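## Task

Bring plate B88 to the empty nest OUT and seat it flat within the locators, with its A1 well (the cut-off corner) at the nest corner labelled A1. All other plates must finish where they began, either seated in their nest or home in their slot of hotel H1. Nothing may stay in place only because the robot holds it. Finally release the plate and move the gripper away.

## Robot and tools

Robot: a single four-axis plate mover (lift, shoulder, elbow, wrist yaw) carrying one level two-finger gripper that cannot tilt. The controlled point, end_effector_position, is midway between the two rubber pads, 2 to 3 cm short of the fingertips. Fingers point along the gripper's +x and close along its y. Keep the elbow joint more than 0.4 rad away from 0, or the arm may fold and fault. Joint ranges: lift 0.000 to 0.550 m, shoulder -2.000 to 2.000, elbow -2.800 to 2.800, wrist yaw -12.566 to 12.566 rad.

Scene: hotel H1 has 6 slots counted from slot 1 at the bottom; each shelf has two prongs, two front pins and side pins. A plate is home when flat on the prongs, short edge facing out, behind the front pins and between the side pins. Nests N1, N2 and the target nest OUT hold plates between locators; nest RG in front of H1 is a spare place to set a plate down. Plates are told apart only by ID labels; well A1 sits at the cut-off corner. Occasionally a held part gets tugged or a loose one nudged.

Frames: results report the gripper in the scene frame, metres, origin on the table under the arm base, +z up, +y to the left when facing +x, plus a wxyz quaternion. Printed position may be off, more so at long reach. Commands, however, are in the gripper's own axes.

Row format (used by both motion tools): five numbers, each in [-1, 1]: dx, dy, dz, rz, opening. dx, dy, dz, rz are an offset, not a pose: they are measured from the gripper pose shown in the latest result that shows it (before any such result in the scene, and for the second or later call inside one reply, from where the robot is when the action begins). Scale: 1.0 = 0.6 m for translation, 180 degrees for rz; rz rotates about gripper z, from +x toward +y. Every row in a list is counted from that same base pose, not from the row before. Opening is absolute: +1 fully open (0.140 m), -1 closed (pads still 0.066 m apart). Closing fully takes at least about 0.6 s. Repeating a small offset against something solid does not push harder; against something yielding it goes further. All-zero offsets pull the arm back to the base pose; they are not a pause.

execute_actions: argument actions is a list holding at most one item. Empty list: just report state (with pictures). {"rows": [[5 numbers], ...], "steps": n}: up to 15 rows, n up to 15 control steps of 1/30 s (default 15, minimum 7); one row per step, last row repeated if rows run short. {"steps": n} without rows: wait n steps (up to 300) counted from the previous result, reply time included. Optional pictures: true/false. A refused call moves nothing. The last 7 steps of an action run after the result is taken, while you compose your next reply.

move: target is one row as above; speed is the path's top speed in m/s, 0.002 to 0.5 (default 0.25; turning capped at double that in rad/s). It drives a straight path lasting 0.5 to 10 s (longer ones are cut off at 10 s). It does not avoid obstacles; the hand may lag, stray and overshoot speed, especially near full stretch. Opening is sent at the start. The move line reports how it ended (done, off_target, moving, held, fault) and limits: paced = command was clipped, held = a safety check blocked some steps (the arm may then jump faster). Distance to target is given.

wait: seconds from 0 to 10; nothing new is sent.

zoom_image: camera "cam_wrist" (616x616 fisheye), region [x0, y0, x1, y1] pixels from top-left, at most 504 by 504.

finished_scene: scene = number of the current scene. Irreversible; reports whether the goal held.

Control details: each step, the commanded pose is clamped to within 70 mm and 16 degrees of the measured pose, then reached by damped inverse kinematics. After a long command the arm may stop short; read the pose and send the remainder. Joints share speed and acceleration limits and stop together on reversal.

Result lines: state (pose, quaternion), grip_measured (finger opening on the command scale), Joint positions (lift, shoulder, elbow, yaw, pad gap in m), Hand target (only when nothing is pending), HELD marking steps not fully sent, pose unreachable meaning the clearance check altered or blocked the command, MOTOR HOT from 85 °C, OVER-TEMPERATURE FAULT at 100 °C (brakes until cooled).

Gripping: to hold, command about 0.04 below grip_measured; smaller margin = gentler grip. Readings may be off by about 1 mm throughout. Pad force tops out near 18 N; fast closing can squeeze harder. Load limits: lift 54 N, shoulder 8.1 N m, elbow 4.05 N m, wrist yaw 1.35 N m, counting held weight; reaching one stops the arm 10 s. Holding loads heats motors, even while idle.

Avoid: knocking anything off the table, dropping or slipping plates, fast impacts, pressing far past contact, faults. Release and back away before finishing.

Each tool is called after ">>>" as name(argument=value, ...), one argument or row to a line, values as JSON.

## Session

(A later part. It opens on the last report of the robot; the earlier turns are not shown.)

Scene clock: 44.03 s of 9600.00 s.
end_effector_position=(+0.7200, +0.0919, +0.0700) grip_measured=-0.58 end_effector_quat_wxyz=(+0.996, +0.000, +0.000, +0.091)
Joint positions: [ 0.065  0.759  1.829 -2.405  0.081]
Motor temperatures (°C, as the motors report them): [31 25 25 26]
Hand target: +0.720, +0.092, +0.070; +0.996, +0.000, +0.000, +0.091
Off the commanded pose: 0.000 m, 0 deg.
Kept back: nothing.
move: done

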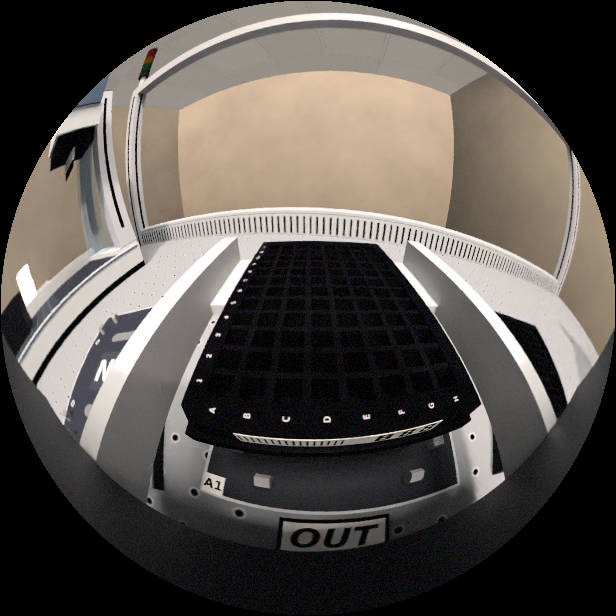

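>>> move(
  target=[-0.0085, -0.0087, 0, 0, -0.63],
  speed=0.03,
)

>>> zoom_image(
  camera="cam_wrist",
  region=[160, 400, 500, 560],
)

Scene clock: 47.37 s of 9600.00 s.
end_effector_position=(+0.7159, +0.0856, +0.0700) grip_measured=-0.58 end_effector_quat_wxyz=(+0.996, +0.000, +0.000, +0.091)
Joint positions: [ 0.065  0.759  1.798 -2.375  0.081]
Motor temperatures (°C, as the motors report them): [31 25 25 26]
Hand target: +0.716, +0.086, +0.070; +0.996, +0.000, +0.000, +0.091
Off the commanded pose: 0.000 m, 0 deg.
Kept back: nothing.
move: done

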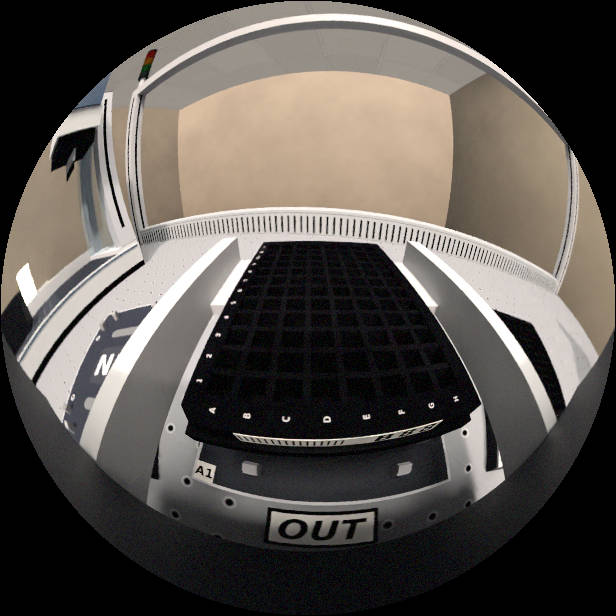

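Region (160, 400, 500, 560) of cam_wrist's 616x616 image, scaled by 1.482, with more detail than that image has; it fills the top 237 rows of this view, and the rest is white.

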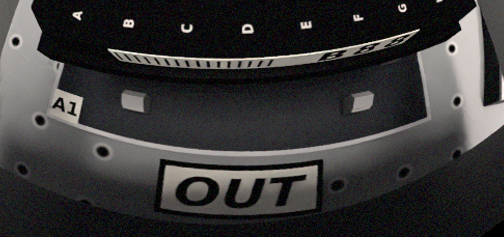

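>>> move(
  target=[-0.0007, -0.0043, 0, -0.0117, -0.63],
  speed=0.03,
)

>>> zoom_image(
  camera="cam_wrist",
  region=[160, 400, 500, 560],
)

Scene clock: 49.03 s of 9600.00 s.
end_effector_position=(+0.7160, +0.0830, +0.0700) grip_measured=-0.58 end_effector_quat_wxyz=(+0.997, +0.000, +0.000, +0.073)
Joint positions: [ 0.065  0.766  1.795 -2.416  0.081]
Motor temperatures (°C, as the motors report them): [31 25 25 26]
Hand target: +0.716, +0.083, +0.070; +0.997, +0.000, +0.000, +0.073
Off the commanded pose: 0.000 m, 0 deg.
Kept back: nothing.
move: done

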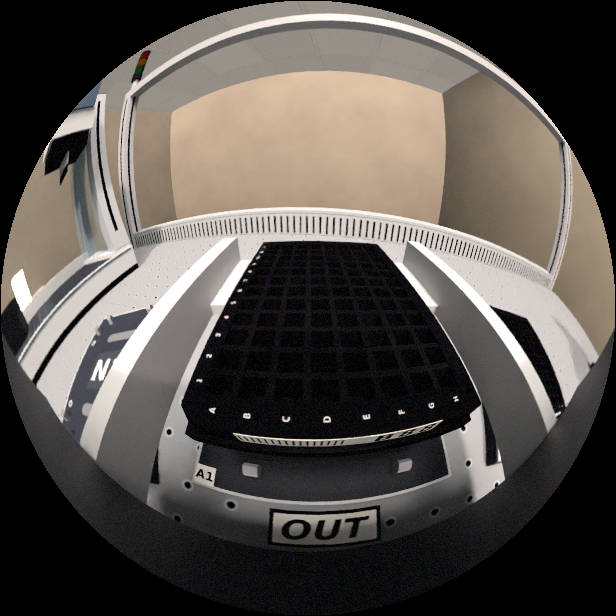

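Region (160, 400, 500, 560) of cam_wrist's 616x616 image, scaled by 1.482, with more detail than that image has; it fills the top 237 rows of this view, and the rest is white.

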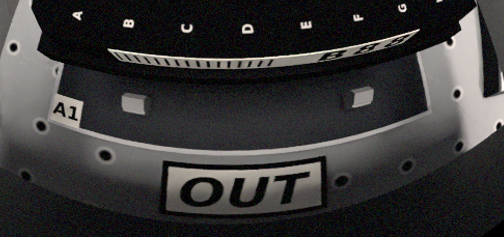

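>>> move(
  target=[0, -0.0016, -0.03, -0.0033, -0.63],
  speed=0.03,
)

>>> zoom_image(
  camera="cam_wrist",
  region=[140, 380, 520, 560],
)

Scene clock: 50.33 s of 9600.00 s.
end_effector_position=(+0.7161, +0.0820, +0.0519) grip_measured=-0.58 end_effector_quat_wxyz=(+0.998, +0.000, +0.000, +0.068)
Joint positions: [ 0.047  0.767  1.795 -2.427  0.081]
Motor temperatures (°C, as the motors report them): [31 25 25 26]
Hand target: +0.716, +0.082, +0.052; +0.998, +0.000, +0.000, +0.068
Off the commanded pose: 0.000 m, 0 deg.
Kept back: nothing.
move: done

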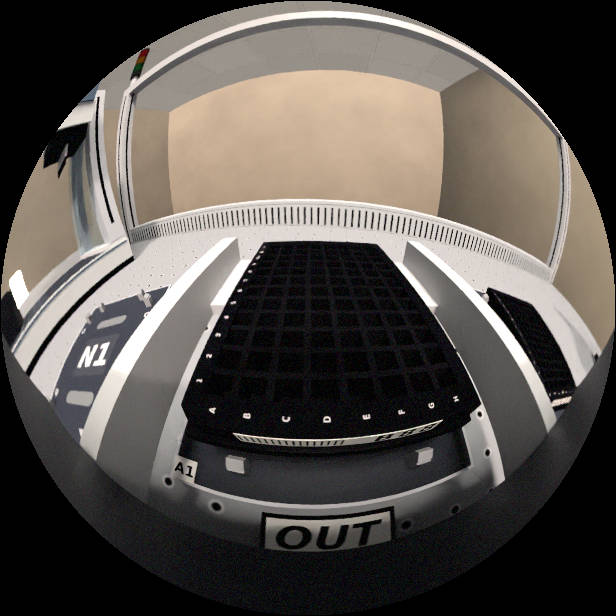

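Region (140, 380, 520, 560) of cam_wrist's 616x616 image, scaled by 1.326, with more detail than that image has; it fills the top 239 rows of this view, and the rest is white.

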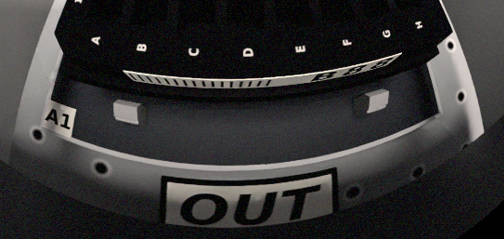

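>>> move(
  target=[0, 0, -0.019, 0, -0.63],
  speed=0.015,
)

>>> zoom_image(
  camera="cam_wrist",
  region=[120, 360, 540, 560],
)

Scene clock: 51.57 s of 9600.00 s.
end_effector_position=(+0.7161, +0.0816, +0.0405) grip_measured=-0.58 end_effector_quat_wxyz=(+0.998, +0.000, +0.000, +0.067)
Joint positions: [ 0.035  0.767  1.795 -2.428  0.081]
Motor temperatures (°C, as the motors report them): [31 25 25 26]
Hand target: +0.716, +0.082, +0.041; +0.998, +0.000, +0.000, +0.068
Off the commanded pose: 0.000 m, 0 deg.
Kept back: nothing.
move: done

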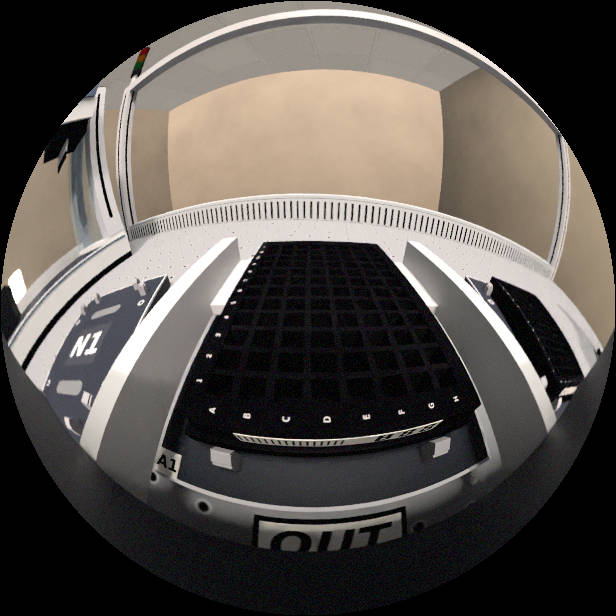

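Region (120, 360, 540, 560) of cam_wrist's 616x616 image, scaled by 1.200, with more detail than that image has; it fills the top 240 rows of this view, and the rest is white.

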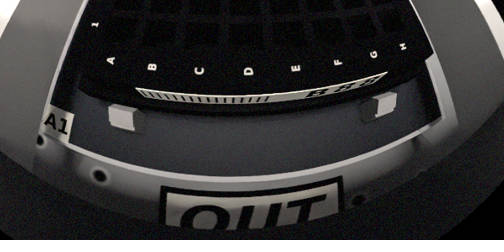

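>>> move(
  target=[0, 0, -0.0098, 0, -0.63],
  speed=0.01,
)

Scene clock: 52.60 s of 9600.00 s.
end_effector_position=(+0.7161, +0.0816, +0.0346) grip_measured=-0.58 end_effector_quat_wxyz=(+0.998, +0.000, +0.000, +0.067)
Joint positions: [ 0.03   0.767  1.795 -2.428  0.081]
Motor temperatures (°C, as the motors report them): [31 25 25 26]
Hand target: +0.716, +0.082, +0.035; +0.998, +0.000, +0.000, +0.067
Off the commanded pose: 0.000 m, 0 deg.
Kept back: nothing.
move: done

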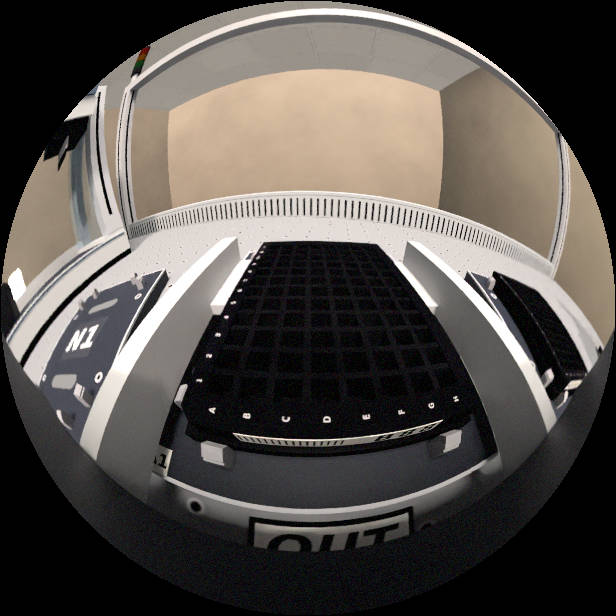

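>>> execute_actions(
  actions=[
    {"rows": [[0,0,0,0,-0.61],[0,0,0,0,-0.59],[0,0,0,0,-0.57],[0,0,0,0,-0.54],[0,0,0,0,-0.50],[0,0,0,0,-0.44],[0,0,0,0,-0.36],[0,0,0,0,-0.26],[0,0,0,0,-0.14],[0,0,0,0,0.0],[0,0,0,0,0.1]], "steps": 15},
  ],
)

>>> wait(
  seconds=0.2,
)

Scene clock: 53.13 s of 9600.00 s.
end_effector_position=(+0.7161, +0.0816, +0.0346) grip_measured=-0.35 end_effector_quat_wxyz=(+0.998, +0.000, +0.000, +0.067)
Joint positions: [ 0.03   0.767  1.795 -2.428  0.09 ]
Motor temperatures (°C, as the motors report them): [31 25 25 26]
Steps of this call (steps 1 to 8: nothing new was sent; steps 9 to 16: the first 8 steps of this action). Readings (end_effector_position):
9: (+0.7161, +0.0816, +0.0346)
10: (+0.7161, +0.0816, +0.0346)
12: (+0.7161, +0.0816, +0.0346)
16: the state above

Scene clock: 53.57 s of 9600.00 s.
end_effector_position=(+0.7161, +0.0816, +0.0346) grip_measured=+0.10 end_effector_quat_wxyz=(+0.998, +0.000, +0.000, +0.067)
Joint positions: [ 0.03   0.767  1.795 -2.428  0.107]
Motor temperatures (°C, as the motors report them): [31 25 25 26]
Hand target: +0.716, +0.082, +0.035; +0.998, +0.000, +0.000, +0.067
Off the commanded pose: 0.000 m, 0 deg.
Kept back: nothing.
Steps of this call (steps 1 to 7: the last 7 steps of your previous action; steps 8 to 13: nothing new was sent). Readings (end_effector_position):
1: (+0.7161, +0.0816, +0.0346)
2: (+0.7161, +0.0816, +0.0346)
4: (+0.7161, +0.0816, +0.0346)
8: (+0.7161, +0.0816, +0.0346)
13: the state above

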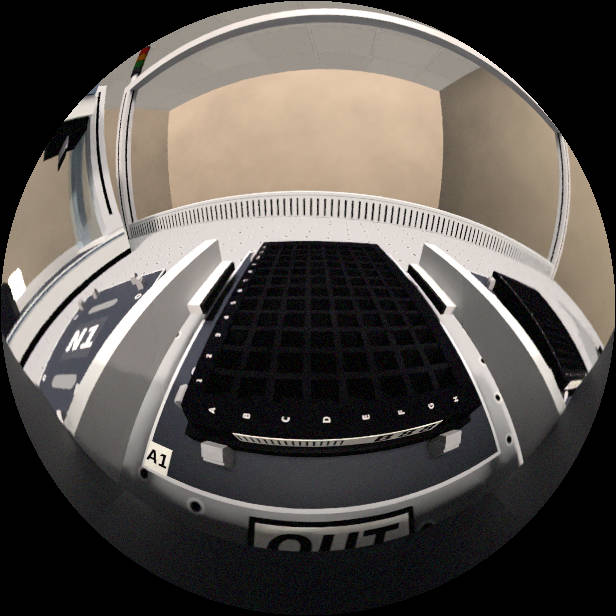

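>>> move(
  target=[0, 0, 0.075, 0, 0.1],
  speed=0.08,
)

>>> zoom_image(
  camera="cam_wrist",
  region=[150, 250, 500, 560],
)

Scene clock: 54.67 s of 9600.00 s.
end_effector_position=(+0.7161, +0.0816, +0.0796) grip_measured=+0.10 end_effector_quat_wxyz=(+0.998, +0.000, +0.000, +0.067)
Joint positions: [ 0.075  0.767  1.795 -2.428  0.107]
Motor temperatures (°C, as the motors report them): [31 25 25 26]
Hand target: +0.716, +0.082, +0.080; +0.998, +0.000, +0.000, +0.067
Off the commanded pose: 0.000 m, 0 deg.
Kept back: nothing.
move: done

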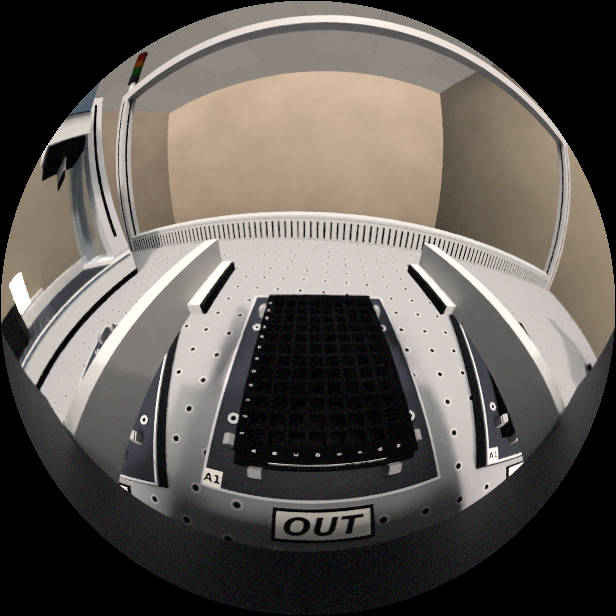

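Region (150, 250, 500, 560) of cam_wrist's 616x616 image, scaled by 1.440, with more detail than that image has; it fills the top 446 rows of this view, and the rest is white.

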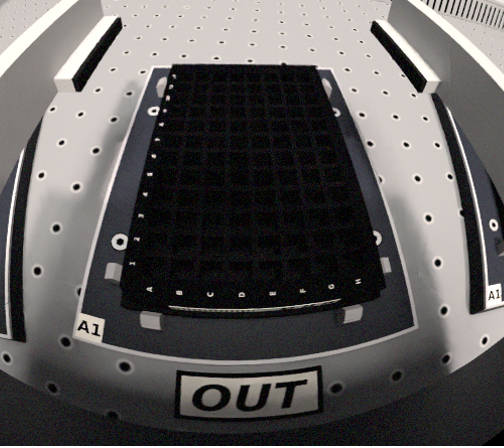

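>>> move(
  target=[-0.2828, -0.1495, 0.10, -0.087, 0.1],
  speed=0.2,
)

Scene clock: 56.57 s of 9600.00 s.
end_effector_position=(+0.5598, -0.0299, +0.1397) grip_measured=+0.10 end_effector_quat_wxyz=(+0.998, +0.000, +0.000, -0.070)
Joint positions: [ 0.135  0.897  0.976 -2.013  0.107]
Motor temperatures (°C, as the motors report them): [31 25 25 26]
Hand target: +0.560, -0.030, +0.140; +0.998, +0.000, +0.000, -0.070
Off the commanded pose: 0.000 m, 0 deg.
Kept back: nothing.
move: done

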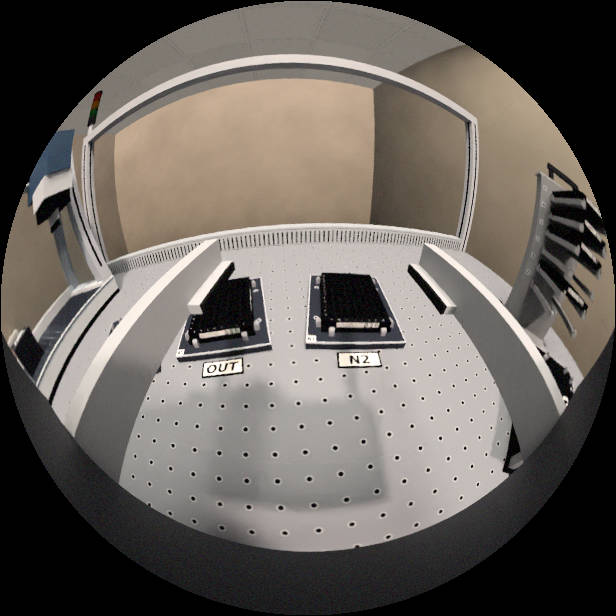

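>>> zoom_image(
  camera="cam_wrist",
  region=[160, 250, 430, 390],
)

>>> zoom_image(
  camera="cam_wrist",
  region=[480, 150, 616, 360],
)

Region (160, 250, 430, 390) of cam_wrist's 616x616 image, scaled by 1.867, with more detail than that image has; it fills the top 261 rows of this view, and the rest is white.

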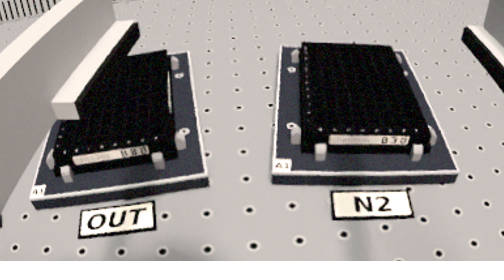

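Region (480, 150, 616, 360) of cam_wrist's 616x616 image, scaled by 2.400, with more detail than that image has; it fills the left 326 columns of this view, and the rest is white.

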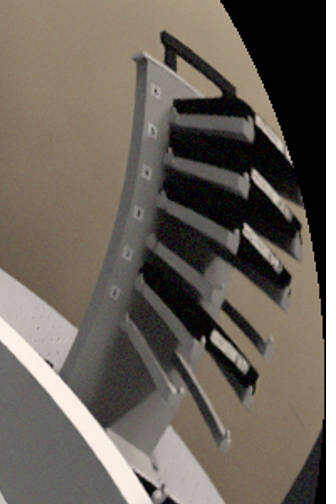

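>>> finished_scene(
  scene=2,
)

The scene is finished: the task was done.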